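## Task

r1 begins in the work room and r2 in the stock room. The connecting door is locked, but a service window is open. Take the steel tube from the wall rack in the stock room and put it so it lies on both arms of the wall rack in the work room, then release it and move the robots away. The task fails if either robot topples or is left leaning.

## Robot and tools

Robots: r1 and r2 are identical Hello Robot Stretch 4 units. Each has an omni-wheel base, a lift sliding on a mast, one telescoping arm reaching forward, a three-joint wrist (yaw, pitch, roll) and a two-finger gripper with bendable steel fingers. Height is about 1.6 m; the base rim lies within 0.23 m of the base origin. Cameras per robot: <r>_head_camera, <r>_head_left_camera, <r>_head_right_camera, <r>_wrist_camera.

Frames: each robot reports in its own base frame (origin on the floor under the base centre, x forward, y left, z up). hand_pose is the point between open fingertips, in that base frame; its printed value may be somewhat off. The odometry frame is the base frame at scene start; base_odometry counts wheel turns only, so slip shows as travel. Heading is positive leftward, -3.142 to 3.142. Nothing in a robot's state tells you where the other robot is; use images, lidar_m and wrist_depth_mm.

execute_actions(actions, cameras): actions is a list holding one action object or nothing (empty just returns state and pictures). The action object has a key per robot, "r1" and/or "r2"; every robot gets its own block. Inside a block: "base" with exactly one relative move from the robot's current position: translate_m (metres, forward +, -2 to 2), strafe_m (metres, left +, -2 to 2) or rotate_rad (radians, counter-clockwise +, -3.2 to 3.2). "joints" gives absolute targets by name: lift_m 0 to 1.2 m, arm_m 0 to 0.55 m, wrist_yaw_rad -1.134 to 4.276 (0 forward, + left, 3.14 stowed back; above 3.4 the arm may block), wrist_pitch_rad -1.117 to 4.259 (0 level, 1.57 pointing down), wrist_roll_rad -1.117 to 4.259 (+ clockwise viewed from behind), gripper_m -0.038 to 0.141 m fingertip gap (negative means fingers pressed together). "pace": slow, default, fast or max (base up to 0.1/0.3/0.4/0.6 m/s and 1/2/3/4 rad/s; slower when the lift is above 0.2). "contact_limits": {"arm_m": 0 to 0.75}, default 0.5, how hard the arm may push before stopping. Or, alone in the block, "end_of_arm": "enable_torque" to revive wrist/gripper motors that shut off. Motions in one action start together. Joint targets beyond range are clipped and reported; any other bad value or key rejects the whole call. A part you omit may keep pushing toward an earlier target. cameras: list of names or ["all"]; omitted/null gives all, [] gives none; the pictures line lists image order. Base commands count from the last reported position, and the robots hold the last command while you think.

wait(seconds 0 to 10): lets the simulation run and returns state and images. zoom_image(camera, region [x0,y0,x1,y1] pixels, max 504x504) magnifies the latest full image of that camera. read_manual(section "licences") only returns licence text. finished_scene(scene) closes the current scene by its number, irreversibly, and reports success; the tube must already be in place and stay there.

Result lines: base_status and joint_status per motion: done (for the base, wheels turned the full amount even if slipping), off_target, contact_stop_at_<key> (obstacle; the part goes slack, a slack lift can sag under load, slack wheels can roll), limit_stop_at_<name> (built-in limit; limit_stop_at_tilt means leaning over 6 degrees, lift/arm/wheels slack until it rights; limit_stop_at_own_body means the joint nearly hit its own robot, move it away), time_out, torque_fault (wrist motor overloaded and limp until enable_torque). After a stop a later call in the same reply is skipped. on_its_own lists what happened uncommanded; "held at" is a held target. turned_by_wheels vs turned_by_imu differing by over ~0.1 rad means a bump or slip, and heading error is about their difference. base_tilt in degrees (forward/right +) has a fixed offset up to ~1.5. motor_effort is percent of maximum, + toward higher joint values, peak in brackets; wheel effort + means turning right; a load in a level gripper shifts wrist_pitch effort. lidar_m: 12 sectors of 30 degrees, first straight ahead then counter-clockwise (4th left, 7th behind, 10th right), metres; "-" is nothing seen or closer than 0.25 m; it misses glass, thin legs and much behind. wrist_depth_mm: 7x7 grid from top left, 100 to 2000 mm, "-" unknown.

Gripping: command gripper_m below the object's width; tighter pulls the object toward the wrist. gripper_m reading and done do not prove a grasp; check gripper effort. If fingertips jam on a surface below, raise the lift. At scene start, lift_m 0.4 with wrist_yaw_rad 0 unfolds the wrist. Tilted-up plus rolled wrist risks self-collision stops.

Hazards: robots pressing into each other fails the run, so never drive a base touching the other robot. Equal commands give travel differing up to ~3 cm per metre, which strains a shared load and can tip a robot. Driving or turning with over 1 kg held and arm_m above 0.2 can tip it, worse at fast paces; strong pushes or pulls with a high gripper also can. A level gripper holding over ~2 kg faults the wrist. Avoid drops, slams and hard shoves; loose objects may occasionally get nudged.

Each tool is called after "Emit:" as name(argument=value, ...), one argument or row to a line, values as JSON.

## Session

Emit:
execute_actions(
  actions=[],
)

Scene clock: 0.00 s.
r1.base_odometry: x=+0.000 y=+0.000 heading=+0.000 (m, m, rad; r1's odometry frame)
r1.turned_by_wheels: +0.000 (rad since the last result)
r1.turned_by_imu: +0.000 (rad since the last result)
r1.base_tilt: forward=+0.1 right=+0.9 (deg)
r1.lidar_m: 2.61 2.70 2.67 2.20 2.59 2.22 2.09 2.14 1.85 1.59 1.66 2.35
r1.base_status: not commanded
r1.joint_positions: lift_m=+0.188 arm_m=+0.001 wrist_yaw_rad=+3.209 wrist_pitch_rad=+0.007 wrist_roll_rad=+0.017 gripper_m=+0.057
r1.joint_status: not commanded
r1.motor_effort: lift_m=+19 arm_m=-1 wrist_yaw_rad=+0 wrist_pitch_rad=-4 wrist_roll_rad=+0 gripper_m=-4 wheel_0=+0 wheel_1=+0 wheel_2=+0 (%)
r1.hand_pose: x=-0.1219 y=+0.0678 z=+0.3637 quat_wxyz=(-0.034, -0.004, +0.008, +0.999) (m; r1's base frame)
r1.wrist_depth_mm: - - 131 - - - - / - - 131 - - - - / - 109 131 - - - - / - 131 169 - - - - / 202 - - - - - - / 208 1255 196 1308 1098 1336 1308 / 208 820 904 135 878 866 917
r2.base_odometry: x=+0.000 y=+0.000 heading=+0.000 (m, m, rad; r2's odometry frame)
r2.turned_by_wheels: +0.000 (rad since the last result)
r2.turned_by_imu: +0.000 (rad since the last result)
r2.base_tilt: forward=-0.7 right=-0.1 (deg)
r2.lidar_m: 2.16 2.13 1.84 1.38 1.35 1.71 2.58 2.56 2.87 2.48 2.43 2.64
r2.base_status: not commanded
r2.joint_positions: lift_m=+0.221 arm_m=+0.001 wrist_yaw_rad=+3.230 wrist_pitch_rad=+0.007 wrist_roll_rad=+0.012 gripper_m=+0.057
r2.joint_status: not commanded
r2.motor_effort: lift_m=+19 arm_m=+0 wrist_yaw_rad=+0 wrist_pitch_rad=-6 wrist_roll_rad=+0 gripper_m=-2 wheel_0=-1 wheel_1=-1 wheel_2=+1 (%)
r2.hand_pose: x=-0.1234 y=+0.0617 z=+0.3970 quat_wxyz=(-0.044, -0.004, +0.006, +0.999) (m; r2's base frame)
r2.wrist_depth_mm: - - 134 - - - 1537 / - - 132 - - - 1576 / - - 132 285 - - 1576 / - 121 134 - - - 1661 / 182 - - - - - 1537 / 189 1366 196 1499 194 1464 1397 / 191 904 960 136 1025 946 976
pictures: r1_head_camera, r1_head_left_camera, r1_head_right_camera, r1_wrist_camera, r2_head_camera, r2_head_left_camera, r2_head_right_camera, r2_wrist_camera
camera_calibration (this result's frames):
r1_wrist_camera: T_world_to_cam=[[-0.0120465, 0.999914, 0.00511037, -0.0802393], [0.00486406, 0.00516928, -0.999975, 0.419936], [-0.999916, -0.0120213, -0.00492592, 0.107219], [0, 0, 0, 1]] pos_world=[0.1042, 0.0793505, 0.420863]
r2_wrist_camera: T_world_to_cam=[[-0.0734976, 0.997276, -0.0061858, -0.0672609], [0.0307391, -0.0039343, -0.99952, 0.455526], [-0.996822, -0.0736524, -0.0303662, 0.117547], [0, 0, 0, 1]] pos_world=[0.098227, 0.0775275, 0.458461]
Images, in order (width x height): r1_head_camera 420x560, r1_head_left_camera 420x672, r1_head_right_camera 420x672, r1_wrist_camera 616x392, r2_head_camera 420x560, r2_head_left_camera 420x672, r2_head_right_camera 420x672, r2_wrist_camera 616x392.

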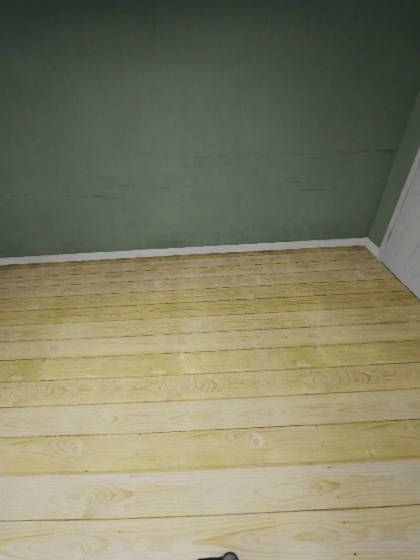

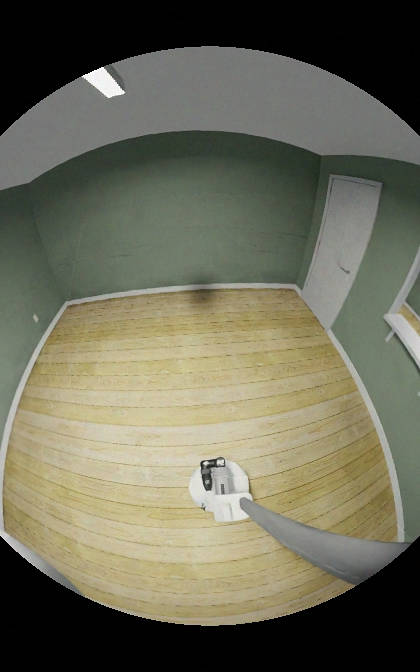

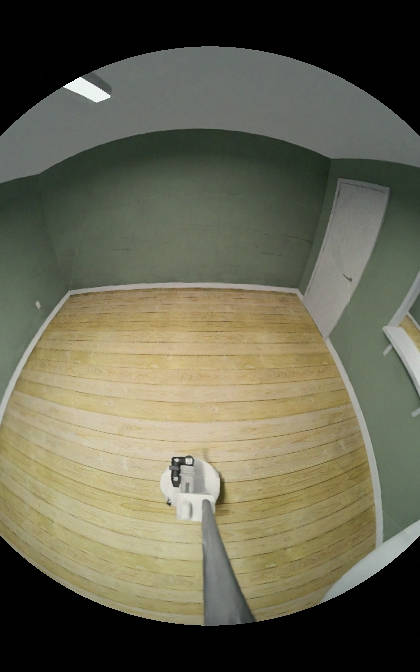

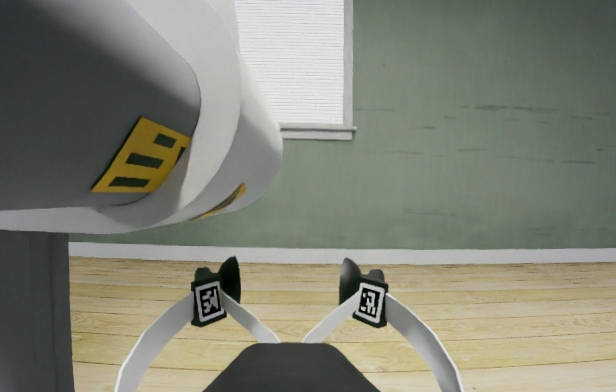

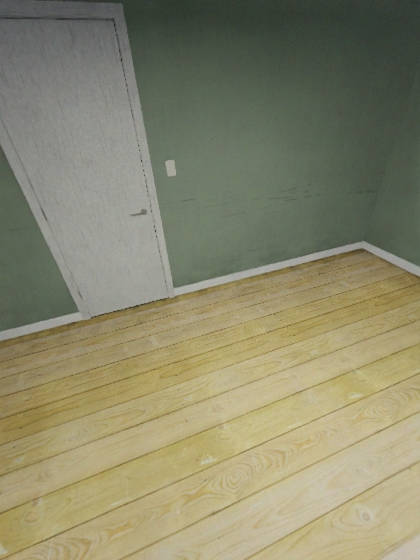

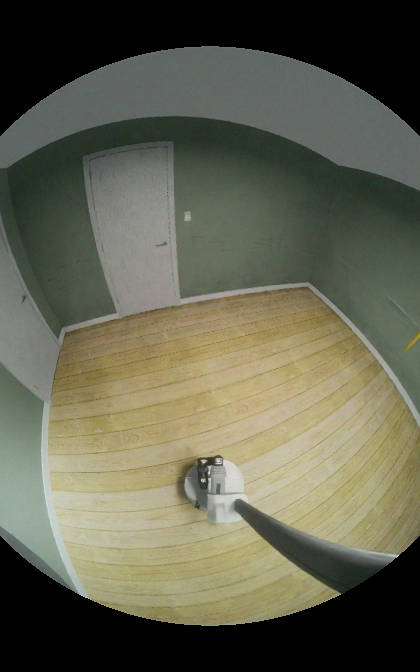

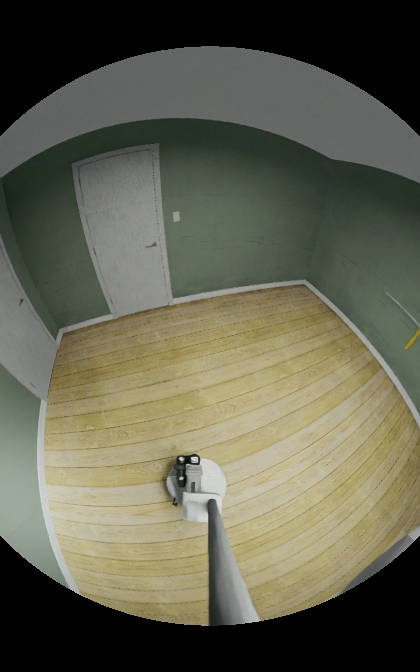

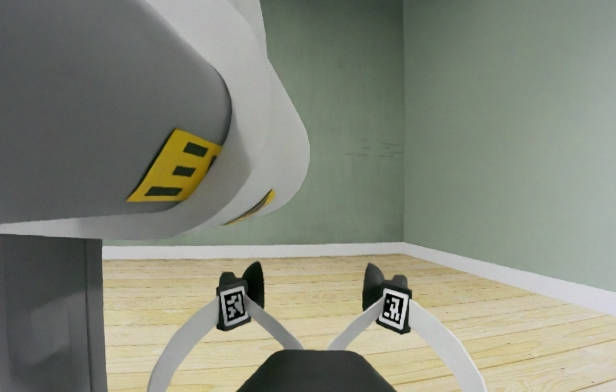

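Emit:
execute_actions(
  actions=[
    {"r1":{"base":{"rotate_rad":-1.5},"joints":{"lift_m":0.5,"wrist_yaw_rad":0}},"r2":{"base":{"rotate_rad":-1.3},"joints":{"lift_m":0.5,"wrist_yaw_rad":0}}},
  ],
  cameras=["r1_head_camera","r2_head_camera"],
)

Scene clock: 4.23 s.
r1.base_odometry: x=+0.000 y=+0.000 heading=-1.500 (m, m, rad; r1's odometry frame)
r1.turned_by_wheels: -1.500 (rad since the last result)
r1.turned_by_imu: -1.496 (rad since the last result)
r1.base_tilt: forward=+0.0 right=+0.8 (deg)
r1.lidar_m: 1.60 1.71 2.52 2.63 2.74 2.62 2.51 2.65 2.16 2.04 2.19 1.82
r1.base_status: done
r1.joint_positions: lift_m=+0.500 arm_m=+0.001 wrist_yaw_rad=+0.001 wrist_pitch_rad=+0.007 wrist_roll_rad=+0.017 gripper_m=+0.057
r1.joint_status: all done
r1.motor_effort: lift_m=+22(22) arm_m=-1(1) wrist_yaw_rad=-1(7) wrist_pitch_rad=-5(4) wrist_roll_rad=+0(0) gripper_m=-3(6) wheel_0=+1(5) wheel_1=+0(9) wheel_2=+1(7) (%)
r1.hand_pose: x=+0.4603 y=-0.0873 z=+0.6759 quat_wxyz=(+1.000, +0.009, +0.004, +0.000) (m; r1's base frame)
r1.wrist_depth_mm: 1499 - - 1537 1576 1537 1537 / 1537 - - 1499 1537 1537 1537 / 1499 1618 - 1537 1537 1537 1537 / 1537 1537 1537 1537 1537 1537 1537 / 1537 1537 1537 1499 1576 1537 1537 / 1499 1537 197 1537 1537 1537 1576 / 1464 1397 1499 135 1537 1499 1537
r2.base_odometry: x=+0.000 y=+0.000 heading=-1.299 (m, m, rad; r2's odometry frame)
r2.turned_by_wheels: -1.299 (rad since the last result)
r2.turned_by_imu: -1.317 (rad since the last result)
r2.base_tilt: forward=-0.8 right=+0.1 (deg)
r2.lidar_m: 2.43 2.64 2.34 2.12 2.20 1.65 1.41 1.43 2.06 2.55 2.60 2.94
r2.base_status: done
r2.joint_positions: lift_m=+0.500 arm_m=+0.001 wrist_yaw_rad=+0.000 wrist_pitch_rad=+0.007 wrist_roll_rad=+0.012 gripper_m=+0.057
r2.joint_status: all done
r2.motor_effort: lift_m=+22(22) arm_m=+0(0) wrist_yaw_rad=-1(6) wrist_pitch_rad=-5(5) wrist_roll_rad=+0(0) gripper_m=-1(2) wheel_0=+4(9) wheel_1=+3(8) wheel_2=+2(5) (%)
r2.hand_pose: x=+0.4601 y=-0.0873 z=+0.6760 quat_wxyz=(+1.000, +0.006, +0.003, +0.000) (m; r2's base frame)
r2.wrist_depth_mm: - - - - - - - / - - - - - - - / - - - - - - - / - - - - - - - / - - - - - - - / - - 196 - 194 - - / 1464 1430 1499 136 1618 1499 1576
pictures: r1_head_camera, r2_head_camera
Images, in order (width x height): r1_head_camera 420x560, r2_head_camera 420x560.

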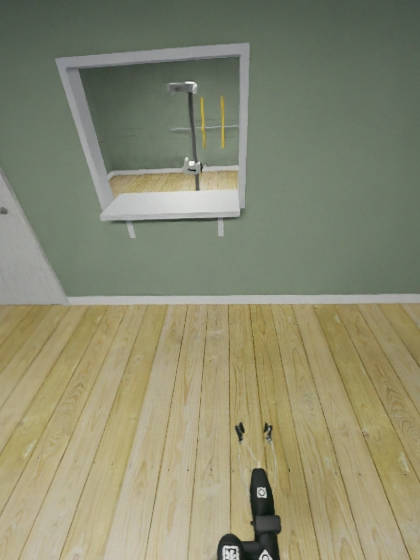

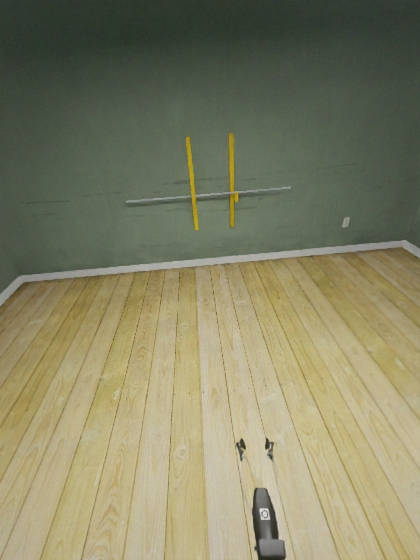

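Emit:
execute_actions(
  actions=[
    {"r1":{"base":{"rotate_rad":3.14}},"r2":{"base":{"rotate_rad":0.08},"joints":{"lift_m":0.7}}},
  ],
  cameras=["r1_head_camera"],
)

Emit:
execute_actions(
  actions=[
    {"r1":{"base":{"rotate_rad":-3.14},"joints":{"lift_m":1.15,"wrist_pitch_rad":1.57,"gripper_m":0.08}},"r2":{"base":{"translate_m":1.55},"joints":{"lift_m":1.1,"wrist_pitch_rad":0.7,"gripper_m":0.08}}},
  ],
  cameras=["r1_head_camera","r2_head_camera","r2_wrist_camera"],
)

Scene clock: 18.80 s.
r1.base_odometry: x=+0.000 y=+0.000 heading=+1.640 (m, m, rad; r1's odometry frame)
r1.turned_by_wheels: +3.140 (rad since the last result)
r1.turned_by_imu: +3.128 (rad since the last result)
r1.base_tilt: forward=+0.0 right=+0.7 (deg)
r1.lidar_m: 2.19 2.65 2.14 2.05 2.18 1.84 1.75 1.71 2.58 2.62 2.76 2.58
r1.base_status: done
r1.joint_positions: lift_m=+0.500 arm_m=+0.001 wrist_yaw_rad=+0.000 wrist_pitch_rad=+0.007 wrist_roll_rad=+0.017 gripper_m=+0.057
r1.joint_status: not commanded
r1.motor_effort: lift_m=+20(22) arm_m=-1(1) wrist_yaw_rad=+0(1) wrist_pitch_rad=-6(4) wrist_roll_rad=+0(1) gripper_m=-4(2) wheel_0=+0(6) wheel_1=+0(9) wheel_2=-1(9) (%)
r1.hand_pose: x=+0.4603 y=-0.0874 z=+0.6760 quat_wxyz=(+1.000, +0.009, +0.004, +0.000) (m; r1's base frame)
r1.wrist_depth_mm: - - - - - - - / - - - - - - - / - - - - - - - / - - - - - - - / - - - - - - - / - - 197 - 1921 - - / 1499 1366 1576 135 1499 1464 1537
r2.base_odometry: x=+0.000 y=+0.000 heading=-1.219 (m, m, rad; r2's odometry frame)
r2.turned_by_wheels: +0.080 (rad since the last result)
r2.turned_by_imu: +0.083 (rad since the last result)
r2.base_tilt: forward=-1.0 right=-0.1 (deg)
r2.lidar_m: 2.39 2.84 2.24 2.09 2.15 1.60 1.41 1.48 2.20 2.56 2.68 2.70
r2.base_status: done
r2.joint_positions: lift_m=+0.700 arm_m=+0.001 wrist_yaw_rad=+0.000 wrist_pitch_rad=+0.007 wrist_roll_rad=+0.012 gripper_m=+0.057
r2.joint_status: all done
r2.motor_effort: lift_m=+22(24) arm_m=+0(0) wrist_yaw_rad=+0(1) wrist_pitch_rad=-5(6) wrist_roll_rad=+0(0) gripper_m=-2(2) wheel_0=-2(5) wheel_1=-1(1) wheel_2=+0(6) (%)
r2.hand_pose: x=+0.4601 y=-0.0874 z=+0.8760 quat_wxyz=(+1.000, +0.006, +0.003, +0.000) (m; r2's base frame)
r2.wrist_depth_mm: - - - - - - - / - - - - - - - / - - - - - - - / - - - - - - - / - - - - - - - / - - 195 - 193 - - / 1863 1808 1863 136 - 1863 -
pictures: r1_head_camera
Images, in order (width x height): r1_head_camera 420x560.

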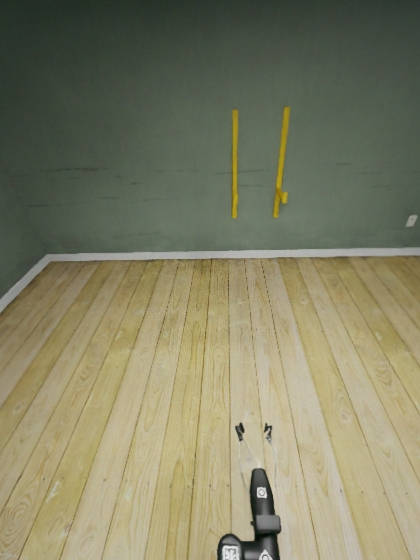

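Scene clock: 25.47 s.
r1.base_odometry: x=+0.000 y=+0.000 heading=-1.500 (m, m, rad; r1's odometry frame)
r1.turned_by_wheels: -3.140 (rad since the last result)
r1.turned_by_imu: -3.131 (rad since the last result)
r1.base_tilt: forward=+0.0 right=+0.8 (deg)
r1.lidar_m: 1.59 1.71 2.57 2.63 2.75 2.65 2.51 2.64 2.16 2.02 2.18 1.83
r1.base_status: done
r1.joint_positions: lift_m=+1.150 arm_m=+0.001 wrist_yaw_rad=+0.000 wrist_pitch_rad=+1.570 wrist_roll_rad=+0.017 gripper_m=+0.080
r1.joint_status: all done
r1.motor_effort: lift_m=+21(22) arm_m=-1(1) wrist_yaw_rad=+1(0) wrist_pitch_rad=+0(3) wrist_roll_rad=+0(0) gripper_m=-2(4) wheel_0=+1(6) wheel_1=+0(5) wheel_2=+1(6) (%)
r1.hand_pose: x=+0.1721 y=-0.0874 z=+1.0395 quat_wxyz=(+0.707, +0.006, +0.707, -0.006) (m; r1's base frame)
r1.wrist_depth_mm: 1205 1229 1229 1255 1255 1281 1308 / 1205 1229 1229 1255 1281 1281 1308 / 1205 1229 1255 1281 1255 1281 1281 / 1229 1229 1229 1255 1255 1281 1308 / 1205 1229 1025 1042 1281 1308 1281 / 1229 1255 210 1042 213 1281 1308 / 1229 1229 1229 135 1255 1308 1281
r2.base_odometry: x=+0.534 y=-1.455 heading=-1.219 (m, m, rad; r2's odometry frame)
r2.turned_by_wheels: +0.000 (rad since the last result)
r2.turned_by_imu: +0.003 (rad since the last result)
r2.base_tilt: forward=-0.9 right=-0.1 (deg)
r2.lidar_m: 0.83 1.06 1.69 2.15 2.24 3.05 3.14 3.22 2.65 2.56 1.69 0.91
r2.base_status: done
r2.joint_positions: lift_m=+1.100 arm_m=+0.001 wrist_yaw_rad=+0.000 wrist_pitch_rad=+0.702 wrist_roll_rad=+0.012 gripper_m=+0.080
r2.joint_status: all done
r2.motor_effort: lift_m=+20(24) arm_m=+0(0) wrist_yaw_rad=+0(0) wrist_pitch_rad=-5(5) wrist_roll_rad=+1(0) gripper_m=-2(1) wheel_0=+2(9) wheel_1=+1(6) wheel_2=+2(10) (%)
r2.hand_pose: x=+0.3920 y=-0.0874 z=+1.0919 quat_wxyz=(+0.939, +0.006, +0.344, -0.002) (m; r2's base frame)
r2.wrist_depth_mm: 891 878 891 878 878 866 854 / 946 960 946 931 960 960 931 / 1098 1118 1078 1042 1098 1042 1060 / 1255 1229 1255 1229 1229 1229 1255 / 1464 1430 1397 1397 1464 1397 1397 / 1397 1397 194 1430 194 1464 1430 / 1255 1255 1281 136 1281 1229 1281
pictures: r1_head_camera, r2_head_camera, r2_wrist_camera
camera_calibration (this result's frames):
r2_wrist_camera: T_world_to_cam=[[-0.0150437, -0.999877, 0.00451346, -0.0855298], [-0.663098, 0.00659789, -0.748504, 1.13248], [0.748381, -0.0142531, -0.663115, 0.653477], [0, 0, 0, 1]] pos_world=[0.260612, -0.0836772, 1.28139]
Images, in order (width x height): r1_head_camera 420x560, r2_head_camera 420x560, r2_wrist_camera 616x392.

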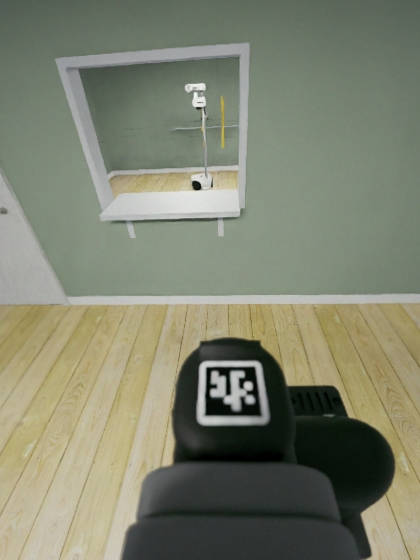

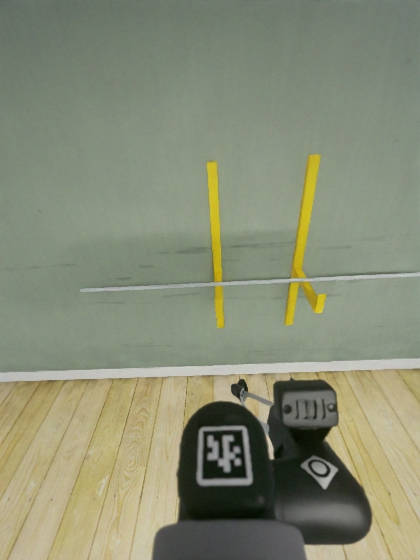

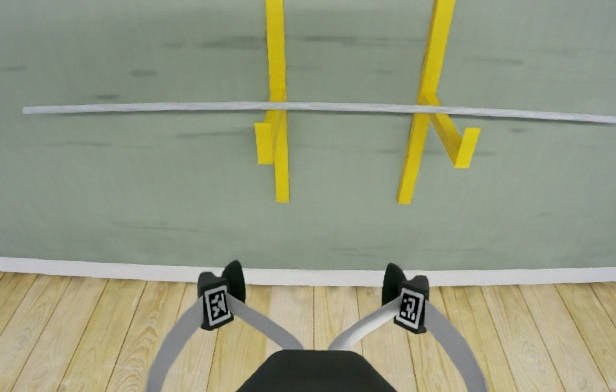

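Emit:
execute_actions(
  actions=[
    {"r1":{"base":{"strafe_m":0.25},"joints":{"wrist_yaw_rad":3.14,"lift_m":1.18}},"r2":{"base":{"strafe_m":-0.2},"joints":{"lift_m":1.15,"wrist_pitch_rad":1.57,"wrist_yaw_rad":3.14,"wrist_roll_rad":1.57}}},
  ],
  cameras=["r1_head_camera","r2_head_camera","r2_head_left_camera"],
)

Scene clock: 39.63 s.
r1.base_odometry: x=+0.250 y=+0.018 heading=-1.500 (m, m, rad; r1's odometry frame)
r1.turned_by_wheels: +0.000 (rad since the last result)
r1.turned_by_imu: +0.000 (rad since the last result)
r1.base_tilt: forward=+0.2 right=+0.8 (deg)
r1.lidar_m: 1.61 1.72 2.46 2.37 2.50 2.60 2.53 2.62 2.41 2.29 2.47 1.82
r1.base_status: done
r1.joint_positions: lift_m=+1.180 arm_m=+0.001 wrist_yaw_rad=+3.139 wrist_pitch_rad=+1.570 wrist_roll_rad=+0.017 gripper_m=+0.080
r1.joint_status: all done
r1.motor_effort: lift_m=+21(22) arm_m=-1(1) wrist_yaw_rad=+2(3) wrist_pitch_rad=+1(0) wrist_roll_rad=+1(0) gripper_m=-2(2) wheel_0=+2(6) wheel_1=-2(4) wheel_2=+1(0) (%)
r1.hand_pose: x=+0.1718 y=+0.0874 z=+1.0696 quat_wxyz=(+0.007, -0.707, +0.007, +0.707) (m; r1's base frame)
r1.wrist_depth_mm: 1229 413 1255 1281 1281 1308 1336 / 1229 1229 1060 1281 1308 1308 1336 / 1229 1255 1060 1078 1336 1308 1336 / 1229 1255 1078 1078 1308 1336 1336 / 1229 1255 1255 1281 1281 1308 1336 / 1229 1229 210 1255 214 1336 1336 / 1255 1255 1255 135 1281 1308 1366
r2.base_odometry: x=+0.346 y=-1.524 heading=-1.219 (m, m, rad; r2's odometry frame)
r2.turned_by_wheels: +0.000 (rad since the last result)
r2.turned_by_imu: +0.002 (rad since the last result)
r2.base_tilt: forward=-1.0 right=+0.0 (deg)
r2.lidar_m: 0.85 1.04 1.68 2.34 2.47 3.22 3.14 3.22 2.45 2.35 1.69 1.07
r2.base_status: done
r2.joint_positions: lift_m=+1.150 arm_m=+0.001 wrist_yaw_rad=+3.140 wrist_pitch_rad=+1.570 wrist_roll_rad=+1.570 gripper_m=+0.080
r2.joint_status: all done
r2.motor_effort: lift_m=+21(22) arm_m=+0(0) wrist_yaw_rad=+1(6) wrist_pitch_rad=+1(7) wrist_roll_rad=+1(5) gripper_m=-2(1) wheel_0=+3(10) wheel_1=+1(11) wheel_2=+1(2) (%)
r2.hand_pose: x=+0.1715 y=+0.0874 z=+1.0395 quat_wxyz=(+0.500, -0.500, +0.500, +0.500) (m; r2's base frame)
r2.wrist_depth_mm: 1229 1255 1255 1255 1255 1255 1229 / 1229 1281 1255 1229 1255 1255 1255 / 1255 1229 1255 1255 1229 1281 1255 / 1281 1308 1060 1229 1229 1255 1229 / 1255 1255 1060 1025 1229 1281 1205 / 1308 1255 193 1255 194 1255 1205 / 1255 455 1255 136 1255 1255 1229
pictures: r1_head_camera, r2_head_camera, r2_head_left_camera
Images, in order (width x height): r1_head_camera 420x560, r2_head_camera 420x560, r2_head_left_camera 420x672.

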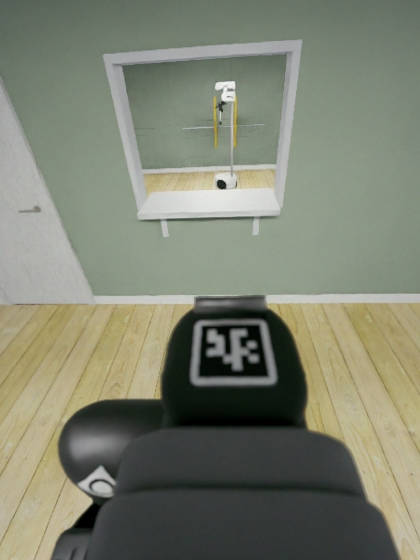

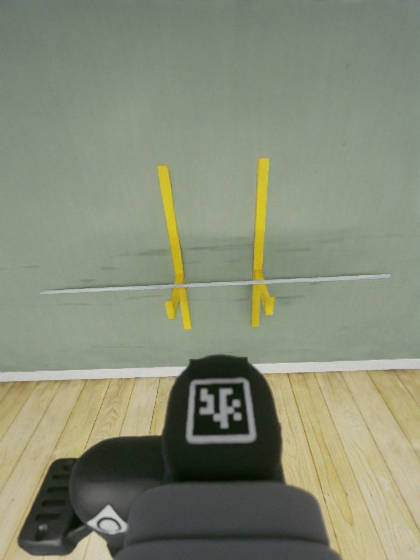

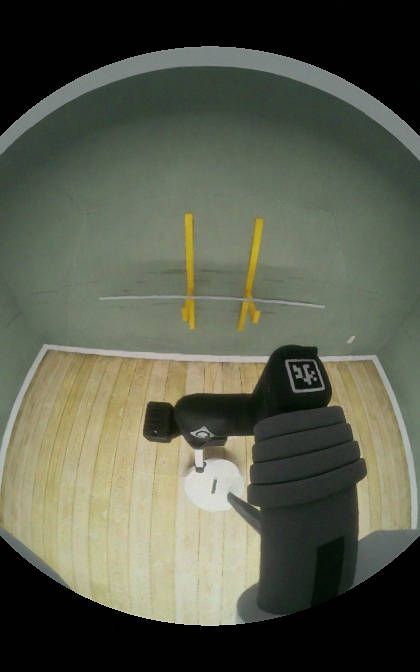

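Emit:
execute_actions(
  actions=[
    {"r2":{"base":{"translate_m":0.67},"joints":{"arm_m":0.2}}},
  ],
  cameras=["r2_wrist_camera","r2_head_left_camera","r2_head_right_camera"],
)

Scene clock: 46.63 s.
r1.base_odometry: x=+0.250 y=+0.018 heading=-1.500 (m, m, rad; r1's odometry frame)
r1.turned_by_wheels: +0.000 (rad since the last result)
r1.turned_by_imu: -0.001 (rad since the last result)
r1.base_tilt: forward=+0.1 right=+0.8 (deg)
r1.lidar_m: 1.60 1.71 2.42 2.38 2.53 2.58 2.49 2.62 2.42 2.30 2.45 1.80
r1.base_status: not commanded
r1.joint_positions: lift_m=+1.180 arm_m=+0.001 wrist_yaw_rad=+3.139 wrist_pitch_rad=+1.570 wrist_roll_rad=+0.017 gripper_m=+0.080
r1.joint_status: not commanded
r1.motor_effort: lift_m=+21(21) arm_m=-1(1) wrist_yaw_rad=+2(2) wrist_pitch_rad=+0(2) wrist_roll_rad=+0(0) gripper_m=-2(2) wheel_0=+2(2) wheel_1=-2(2) wheel_2=+1(1) (%)
r1.hand_pose: x=+0.1718 y=+0.0874 z=+1.0696 quat_wxyz=(+0.007, -0.707, +0.007, +0.707) (m; r1's base frame)
r1.wrist_depth_mm: 1255 413 1255 1281 1308 1308 1308 / 1229 1255 1060 1281 1308 1308 1336 / 1255 1255 1060 1078 1281 1308 1336 / 1255 1255 1078 1060 1308 1336 1336 / 1229 1255 1281 1281 1281 1336 1336 / 1229 1255 210 1281 214 1308 1308 / 1229 1255 1281 135 1308 1308 1336
r2.base_odometry: x=+0.578 y=-2.153 heading=-1.218 (m, m, rad; r2's odometry frame)
r2.turned_by_wheels: +0.000 (rad since the last result)
r2.turned_by_imu: +0.003 (rad since the last result)
r2.base_tilt: forward=-0.7 right=+0.0 (deg)
r2.lidar_m: 0.35 0.26 0.27 2.03 2.42 3.32 3.88 3.34 2.46 2.00 0.26 0.28
r2.base_status: done
r2.joint_positions: lift_m=+1.150 arm_m=+0.199 wrist_yaw_rad=+3.140 wrist_pitch_rad=+1.570 wrist_roll_rad=+1.570 gripper_m=+0.080
r2.joint_status: all done
r2.motor_effort: lift_m=+21(22) arm_m=+8(9) wrist_yaw_rad=+0(1) wrist_pitch_rad=+0(2) wrist_roll_rad=+1(1) gripper_m=-1(1) wheel_0=+2(6) wheel_1=+3(6) wheel_2=-1(13) (%)
r2.hand_pose: x=+0.3694 y=+0.0874 z=+1.0395 quat_wxyz=(+0.500, -0.500, +0.500, +0.500) (m; r2's base frame)
r2.wrist_depth_mm: 1255 1281 1255 1255 732 332 - / 1255 1255 1255 1229 741 334 206 / 1281 1281 387 382 382 290 215 / 1281 1255 1060 1281 707 334 236 / 1255 1042 1042 1229 699 330 234 / 1229 1281 193 1255 193 319 236 / 1281 1281 1281 135 640 272 -
pictures: r2_head_left_camera, r2_head_right_camera, r2_wrist_camera
camera_calibration (this result's frames):
r2_wrist_camera: T_world_to_cam=[[0.999892, 0.00534646, 0.0136877, -0.383164], [0.00502597, -0.999715, 0.0233431, 0.115939], [0.0138086, -0.0232718, -0.999634, 1.26008], [0, 0, 0, 1]] pos_world=[0.365141, 0.147278, 1.26215]
Images, in order (width x height): r2_head_left_camera 420x672, r2_head_right_camera 420x672, r2_wrist_camera 616x392.

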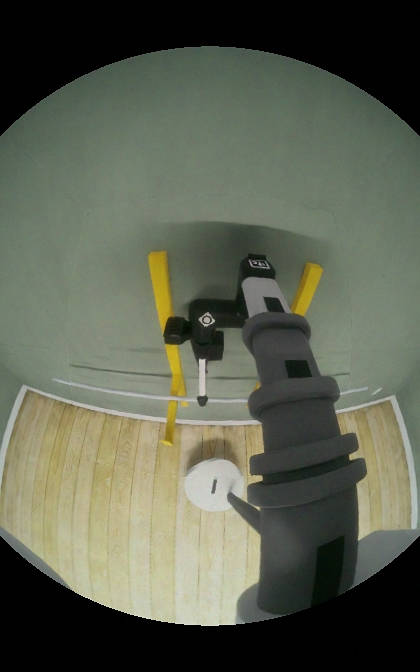

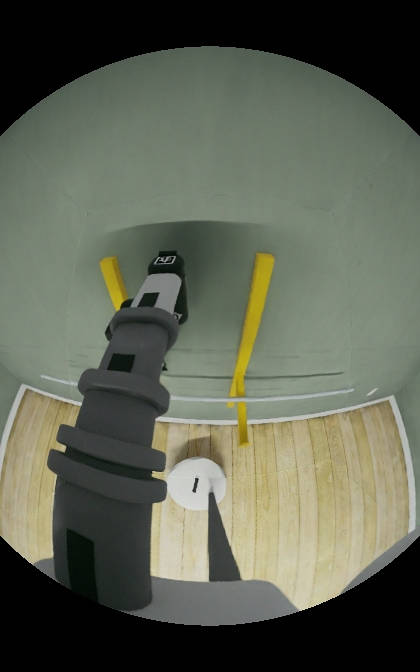

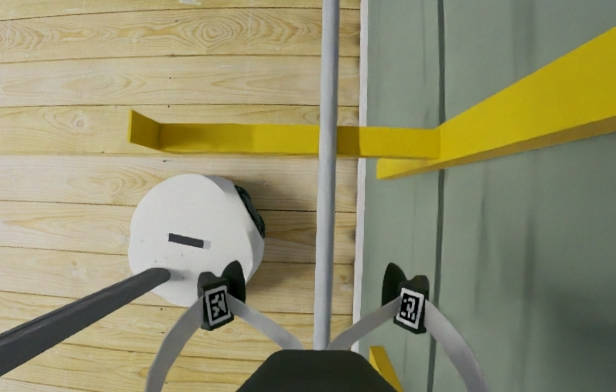

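Emit:
execute_actions(
  actions=[
    {"r2":{"base":{"strafe_m":-0.02},"joints":{"arm_m":0.212,"lift_m":1.005,"gripper_m":0.06}}},
  ],
  cameras=["r2_wrist_camera"],
)

Emit:
execute_actions(
  actions=[
    {"r2":{"joints":{"gripper_m":-0.035}}},
  ],
  cameras=["r2_wrist_camera"],
)

Emit:
execute_actions(
  actions=[
    {"r2":{"joints":{"lift_m":1.04},"pace":"slow"}},
  ],
  cameras=["r2_wrist_camera","r2_head_left_camera","r2_head_right_camera","r1_head_camera"],
)

Scene clock: 57.73 s.
r1.base_odometry: x=+0.250 y=+0.018 heading=-1.500 (m, m, rad; r1's odometry frame)
r1.turned_by_wheels: +0.000 (rad since the last result)
r1.turned_by_imu: -0.001 (rad since the last result)
r1.base_tilt: forward=+0.1 right=+0.8 (deg)
r1.lidar_m: 1.61 1.73 2.49 2.38 2.51 2.59 2.52 2.65 2.40 2.30 2.44 1.81
r1.base_status: not commanded
r1.joint_positions: lift_m=+1.180 arm_m=+0.001 wrist_yaw_rad=+3.139 wrist_pitch_rad=+1.570 wrist_roll_rad=+0.017 gripper_m=+0.080
r1.joint_status: not commanded
r1.motor_effort: lift_m=+21(21) arm_m=-1(1) wrist_yaw_rad=+3(2) wrist_pitch_rad=+1(0) wrist_roll_rad=+0(0) gripper_m=-2(2) wheel_0=+2(2) wheel_1=-2(2) wheel_2=+1(1) (%)
r1.hand_pose: x=+0.1718 y=+0.0874 z=+1.0696 quat_wxyz=(+0.007, -0.707, +0.007, +0.707) (m; r1's base frame)
r1.wrist_depth_mm: 1229 410 1255 1281 1281 1336 1336 / 1229 1255 1078 1281 1308 1336 1336 / 1229 1229 1060 1078 1308 1336 1336 / 1229 1255 1060 1078 1281 1308 1336 / 1229 1229 1255 1281 1281 1308 1336 / 1205 1229 210 1281 214 1336 1336 / 1229 1255 1255 135 1308 1308 1336
r2.base_odometry: x=+0.559 y=-2.160 heading=-1.218 (m, m, rad; r2's odometry frame)
r2.turned_by_wheels: +0.000 (rad since the last result)
r2.turned_by_imu: +0.001 (rad since the last result)
r2.base_tilt: forward=-0.7 right=-0.1 (deg)
r2.lidar_m: 0.34 0.27 0.27 2.06 2.49 3.37 3.86 3.32 2.41 1.98 0.27 0.25
r2.base_status: done
r2.joint_positions: lift_m=+1.005 arm_m=+0.211 wrist_yaw_rad=+3.140 wrist_pitch_rad=+1.570 wrist_roll_rad=+1.570 gripper_m=+0.060
r2.joint_status: all done
r2.motor_effort: lift_m=+16(19) arm_m=+8(7) wrist_yaw_rad=+0(0) wrist_pitch_rad=+1(0) wrist_roll_rad=+1(1) gripper_m=-2(2) wheel_0=+2(10) wheel_1=+0(8) wheel_2=+0(1) (%)
r2.hand_pose: x=+0.3814 y=+0.0874 z=+0.8949 quat_wxyz=(+0.500, -0.500, +0.500, +0.500) (m; r2's base frame)
r2.wrist_depth_mm: 1118 1118 1118 1118 676 309 - / 238 239 238 236 236 234 188 / 1138 1118 1098 1118 585 289 226 / 1138 904 960 1118 661 310 219 / 1138 904 917 1118 634 306 223 / 931 904 193 1118 193 297 218 / 1118 1098 1118 136 603 251 -
pictures: r2_wrist_camera
camera_calibration (this result's frames):
r2_wrist_camera: T_world_to_cam=[[0.999891, 0.00545458, 0.0136873, -0.393153], [0.00513407, -0.999714, 0.0233431, 0.119213], [0.0138107, -0.0232703, -0.999634, 1.11536], [0, 0, 0, 1]] pos_world=[0.377095, 0.147278, 1.11755]
Images, in order (width x height): r2_wrist_camera 616x392.

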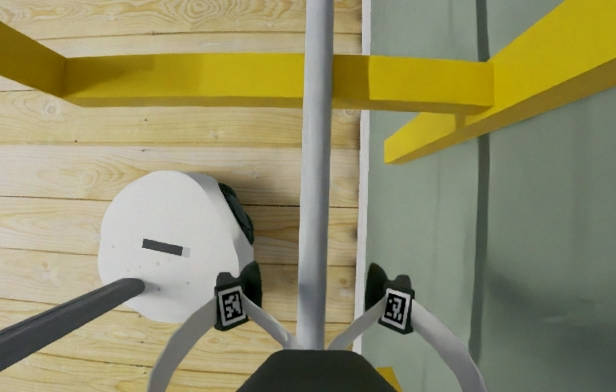

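Scene clock: 59.37 s.
r1.base_odometry: x=+0.250 y=+0.018 heading=-1.500 (m, m, rad; r1's odometry frame)
r1.turned_by_wheels: +0.000 (rad since the last result)
r1.turned_by_imu: +0.000 (rad since the last result)
r1.base_tilt: forward=+0.1 right=+0.7 (deg)
r1.lidar_m: 1.61 1.69 2.46 2.37 2.50 2.61 2.52 2.63 2.41 2.32 2.44 1.84
r1.base_status: not commanded
r1.joint_positions: lift_m=+1.180 arm_m=+0.001 wrist_yaw_rad=+3.139 wrist_pitch_rad=+1.570 wrist_roll_rad=+0.017 gripper_m=+0.080
r1.joint_status: not commanded
r1.motor_effort: lift_m=+21(21) arm_m=-1(1) wrist_yaw_rad=+2(1) wrist_pitch_rad=+1(1) wrist_roll_rad=+0(0) gripper_m=-2(0) wheel_0=+2(2) wheel_1=-2(2) wheel_2=+1(1) (%)
r1.hand_pose: x=+0.1718 y=+0.0874 z=+1.0696 quat_wxyz=(+0.007, -0.707, +0.007, +0.707) (m; r1's base frame)
r1.wrist_depth_mm: 1229 413 1255 1281 1308 1308 1336 / 1229 1255 1060 1281 1281 1336 1336 / 1229 1255 1060 1078 1281 1308 1336 / 1229 1255 1060 1060 1281 1336 1336 / 1229 1281 1255 1308 1336 1308 1336 / 1229 1229 210 1281 213 1308 1336 / 1229 1255 1281 135 1308 1308 1336
r2.base_odometry: x=+0.559 y=-2.160 heading=-1.218 (m, m, rad; r2's odometry frame)
r2.turned_by_wheels: +0.000 (rad since the last result)
r2.turned_by_imu: +0.000 (rad since the last result)
r2.base_tilt: forward=-0.8 right=+0.0 (deg)
r2.lidar_m: 0.33 0.28 0.29 2.02 2.45 3.37 3.89 3.32 2.44 2.00 0.25 0.25
r2.base_status: not commanded
r2.joint_positions: lift_m=+1.005 arm_m=+0.211 wrist_yaw_rad=+3.140 wrist_pitch_rad=+1.570 wrist_roll_rad=+1.570 gripper_m=-0.034
r2.joint_status: all done
r2.motor_effort: lift_m=+19(19) arm_m=+8(8) wrist_yaw_rad=+0(1) wrist_pitch_rad=+1(1) wrist_roll_rad=+2(1) gripper_m=-23(24) wheel_0=+2(2) wheel_1=+0(0) wheel_2=+0(0) (%)
r2.hand_pose: x=+0.3814 y=+0.0874 z=+0.8947 quat_wxyz=(+0.500, -0.500, +0.500, +0.500) (m; r2's base frame)
r2.wrist_depth_mm: 1160 1118 1098 1078 691 310 - / 238 236 236 235 235 233 188 / 1138 1138 1098 1118 603 289 220 / 1138 891 917 1098 668 310 220 / 1138 891 904 1118 654 306 224 / 917 904 179 204 180 281 221 / 1118 1118 1098 172 544 239 -
pictures: r2_wrist_camera
camera_calibration (this result's frames):
r2_wrist_camera: T_world_to_cam=[[0.999891, 0.00537817, 0.0137209, -0.393197], [0.0050569, -0.999715, 0.0233433, 0.119247], [0.0138426, -0.0232714, -0.999633, 1.11514], [0, 0, 0, 1]] pos_world=[0.377115, 0.147278, 1.11734]
Images, in order (width x height): r2_wrist_camera 616x392.

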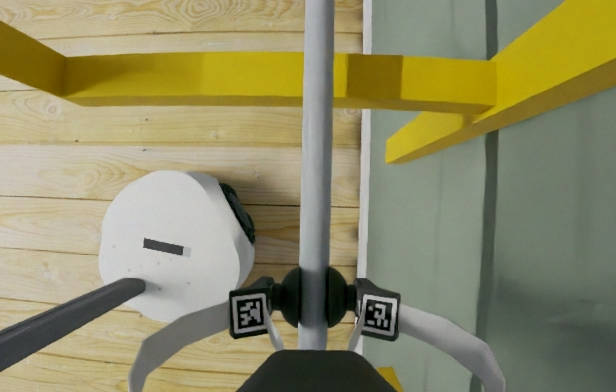

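Scene clock: 60.50 s.
r1.base_odometry: x=+0.250 y=+0.018 heading=-1.500 (m, m, rad; r1's odometry frame)
r1.turned_by_wheels: +0.000 (rad since the last result)
r1.turned_by_imu: +0.000 (rad since the last result)
r1.base_tilt: forward=+0.2 right=+0.7 (deg)
r1.lidar_m: 1.61 1.72 2.47 2.38 2.51 2.60 2.50 2.64 2.40 2.29 2.46 1.82
r1.base_status: not commanded
r1.joint_positions: lift_m=+1.180 arm_m=+0.001 wrist_yaw_rad=+3.139 wrist_pitch_rad=+1.570 wrist_roll_rad=+0.017 gripper_m=+0.080
r1.joint_status: not commanded
r1.motor_effort: lift_m=+21(21) arm_m=-1(1) wrist_yaw_rad=+3(1) wrist_pitch_rad=+1(1) wrist_roll_rad=+0(0) gripper_m=-2(2) wheel_0=+2(2) wheel_1=-2(2) wheel_2=+1(1) (%)
r1.hand_pose: x=+0.1718 y=+0.0874 z=+1.0696 quat_wxyz=(+0.007, -0.707, +0.007, +0.707) (m; r1's base frame)
r1.wrist_depth_mm: 1255 410 1281 1308 1308 1308 1336 / 1229 1255 1060 1281 1308 1308 1366 / 1229 1255 1060 1078 1281 1336 1336 / 1229 1255 1060 1060 1308 1336 1336 / 1229 1255 1281 1281 1308 1336 1336 / 1229 1255 210 1281 214 1308 1336 / 1229 1255 1281 135 1308 1308 1336
r2.base_odometry: x=+0.559 y=-2.160 heading=-1.218 (m, m, rad; r2's odometry frame)
r2.turned_by_wheels: +0.000 (rad since the last result)
r2.turned_by_imu: +0.000 (rad since the last result)
r2.base_tilt: forward=-0.8 right=-0.1 (deg)
r2.lidar_m: 0.35 0.31 0.27 2.06 2.48 3.37 3.87 3.32 2.43 2.00 0.27 0.25
r2.base_status: not commanded
r2.joint_positions: lift_m=+1.040 arm_m=+0.211 wrist_yaw_rad=+3.140 wrist_pitch_rad=+1.570 wrist_roll_rad=+1.570 gripper_m=-0.034
r2.joint_status: all done
r2.motor_effort: lift_m=+25(26) arm_m=+8(8) wrist_yaw_rad=+1(0) wrist_pitch_rad=+1(0) wrist_roll_rad=+1(2) gripper_m=-23(24) wheel_0=+2(2) wheel_1=+0(0) wheel_2=+0(0) (%)
r2.hand_pose: x=+0.3814 y=+0.0874 z=+0.9293 quat_wxyz=(+0.500, -0.500, +0.500, +0.500) (m; r2's base frame)
r2.wrist_depth_mm: 1182 1160 1138 1118 683 312 - / 251 273 271 270 270 252 189 / 1160 1138 1138 1138 512 290 221 / 1138 946 946 1160 676 310 220 / 1182 946 917 1138 654 309 224 / 946 931 179 204 180 281 220 / 1138 1182 1138 212 603 238 -
pictures: r1_head_camera, r2_head_left_camera, r2_head_right_camera, r2_wrist_camera
camera_calibration (this result's frames):
r2_wrist_camera: T_world_to_cam=[[0.999891, 0.00537817, 0.0137209, -0.393672], [0.0050569, -0.999715, 0.0233433, 0.118441], [0.0138426, -0.0232714, -0.999633, 1.14966], [0, 0, 0, 1]] pos_world=[0.377116, 0.147278, 1.15188]
Images, in order (width x height): r1_head_camera 420x560, r2_head_left_camera 420x672, r2_head_right_camera 420x672, r2_wrist_camera 616x392.

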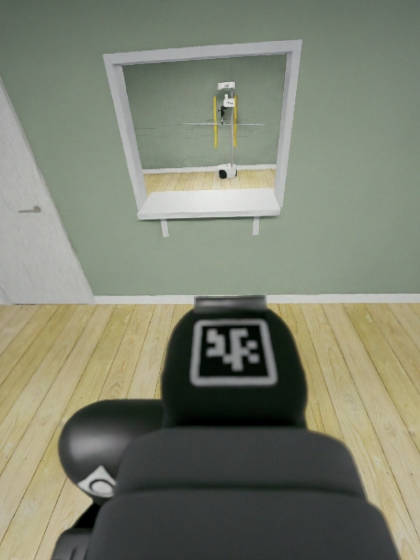

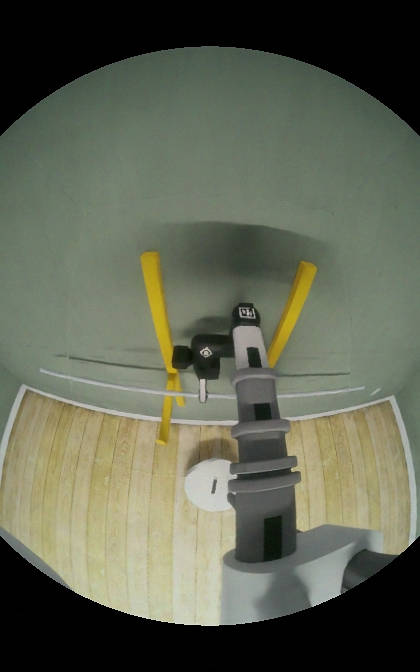

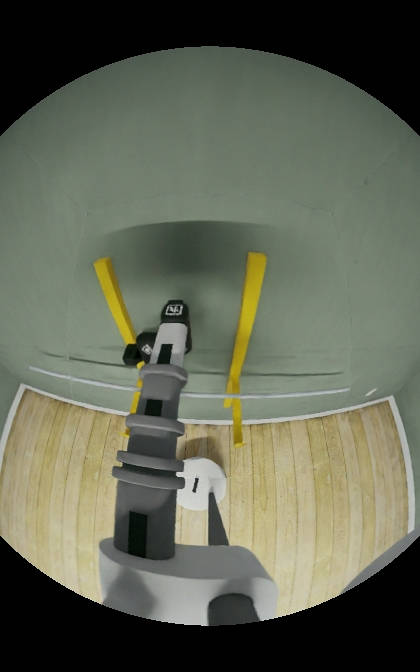

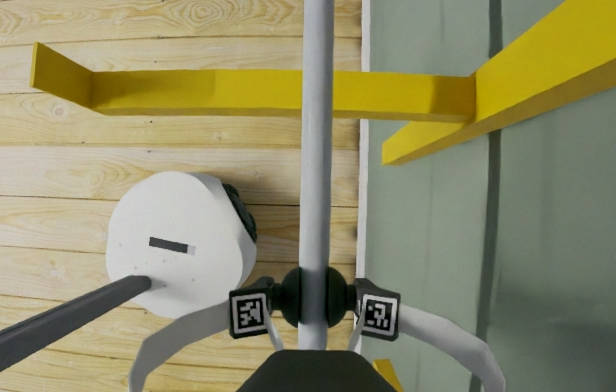

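Emit:
zoom_image(
  camera="r1_head_camera",
  region=[170, 80, 280, 160],
)

Region (170, 80, 280, 160) of r1_head_camera's 420x560 image, scaled by 4.582, with more detail than that image has; it fills the top 367 rows of this view, and the rest is white.

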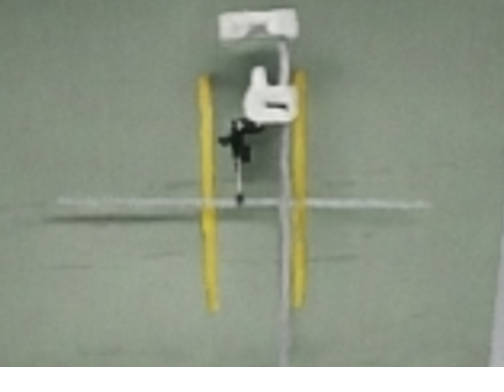

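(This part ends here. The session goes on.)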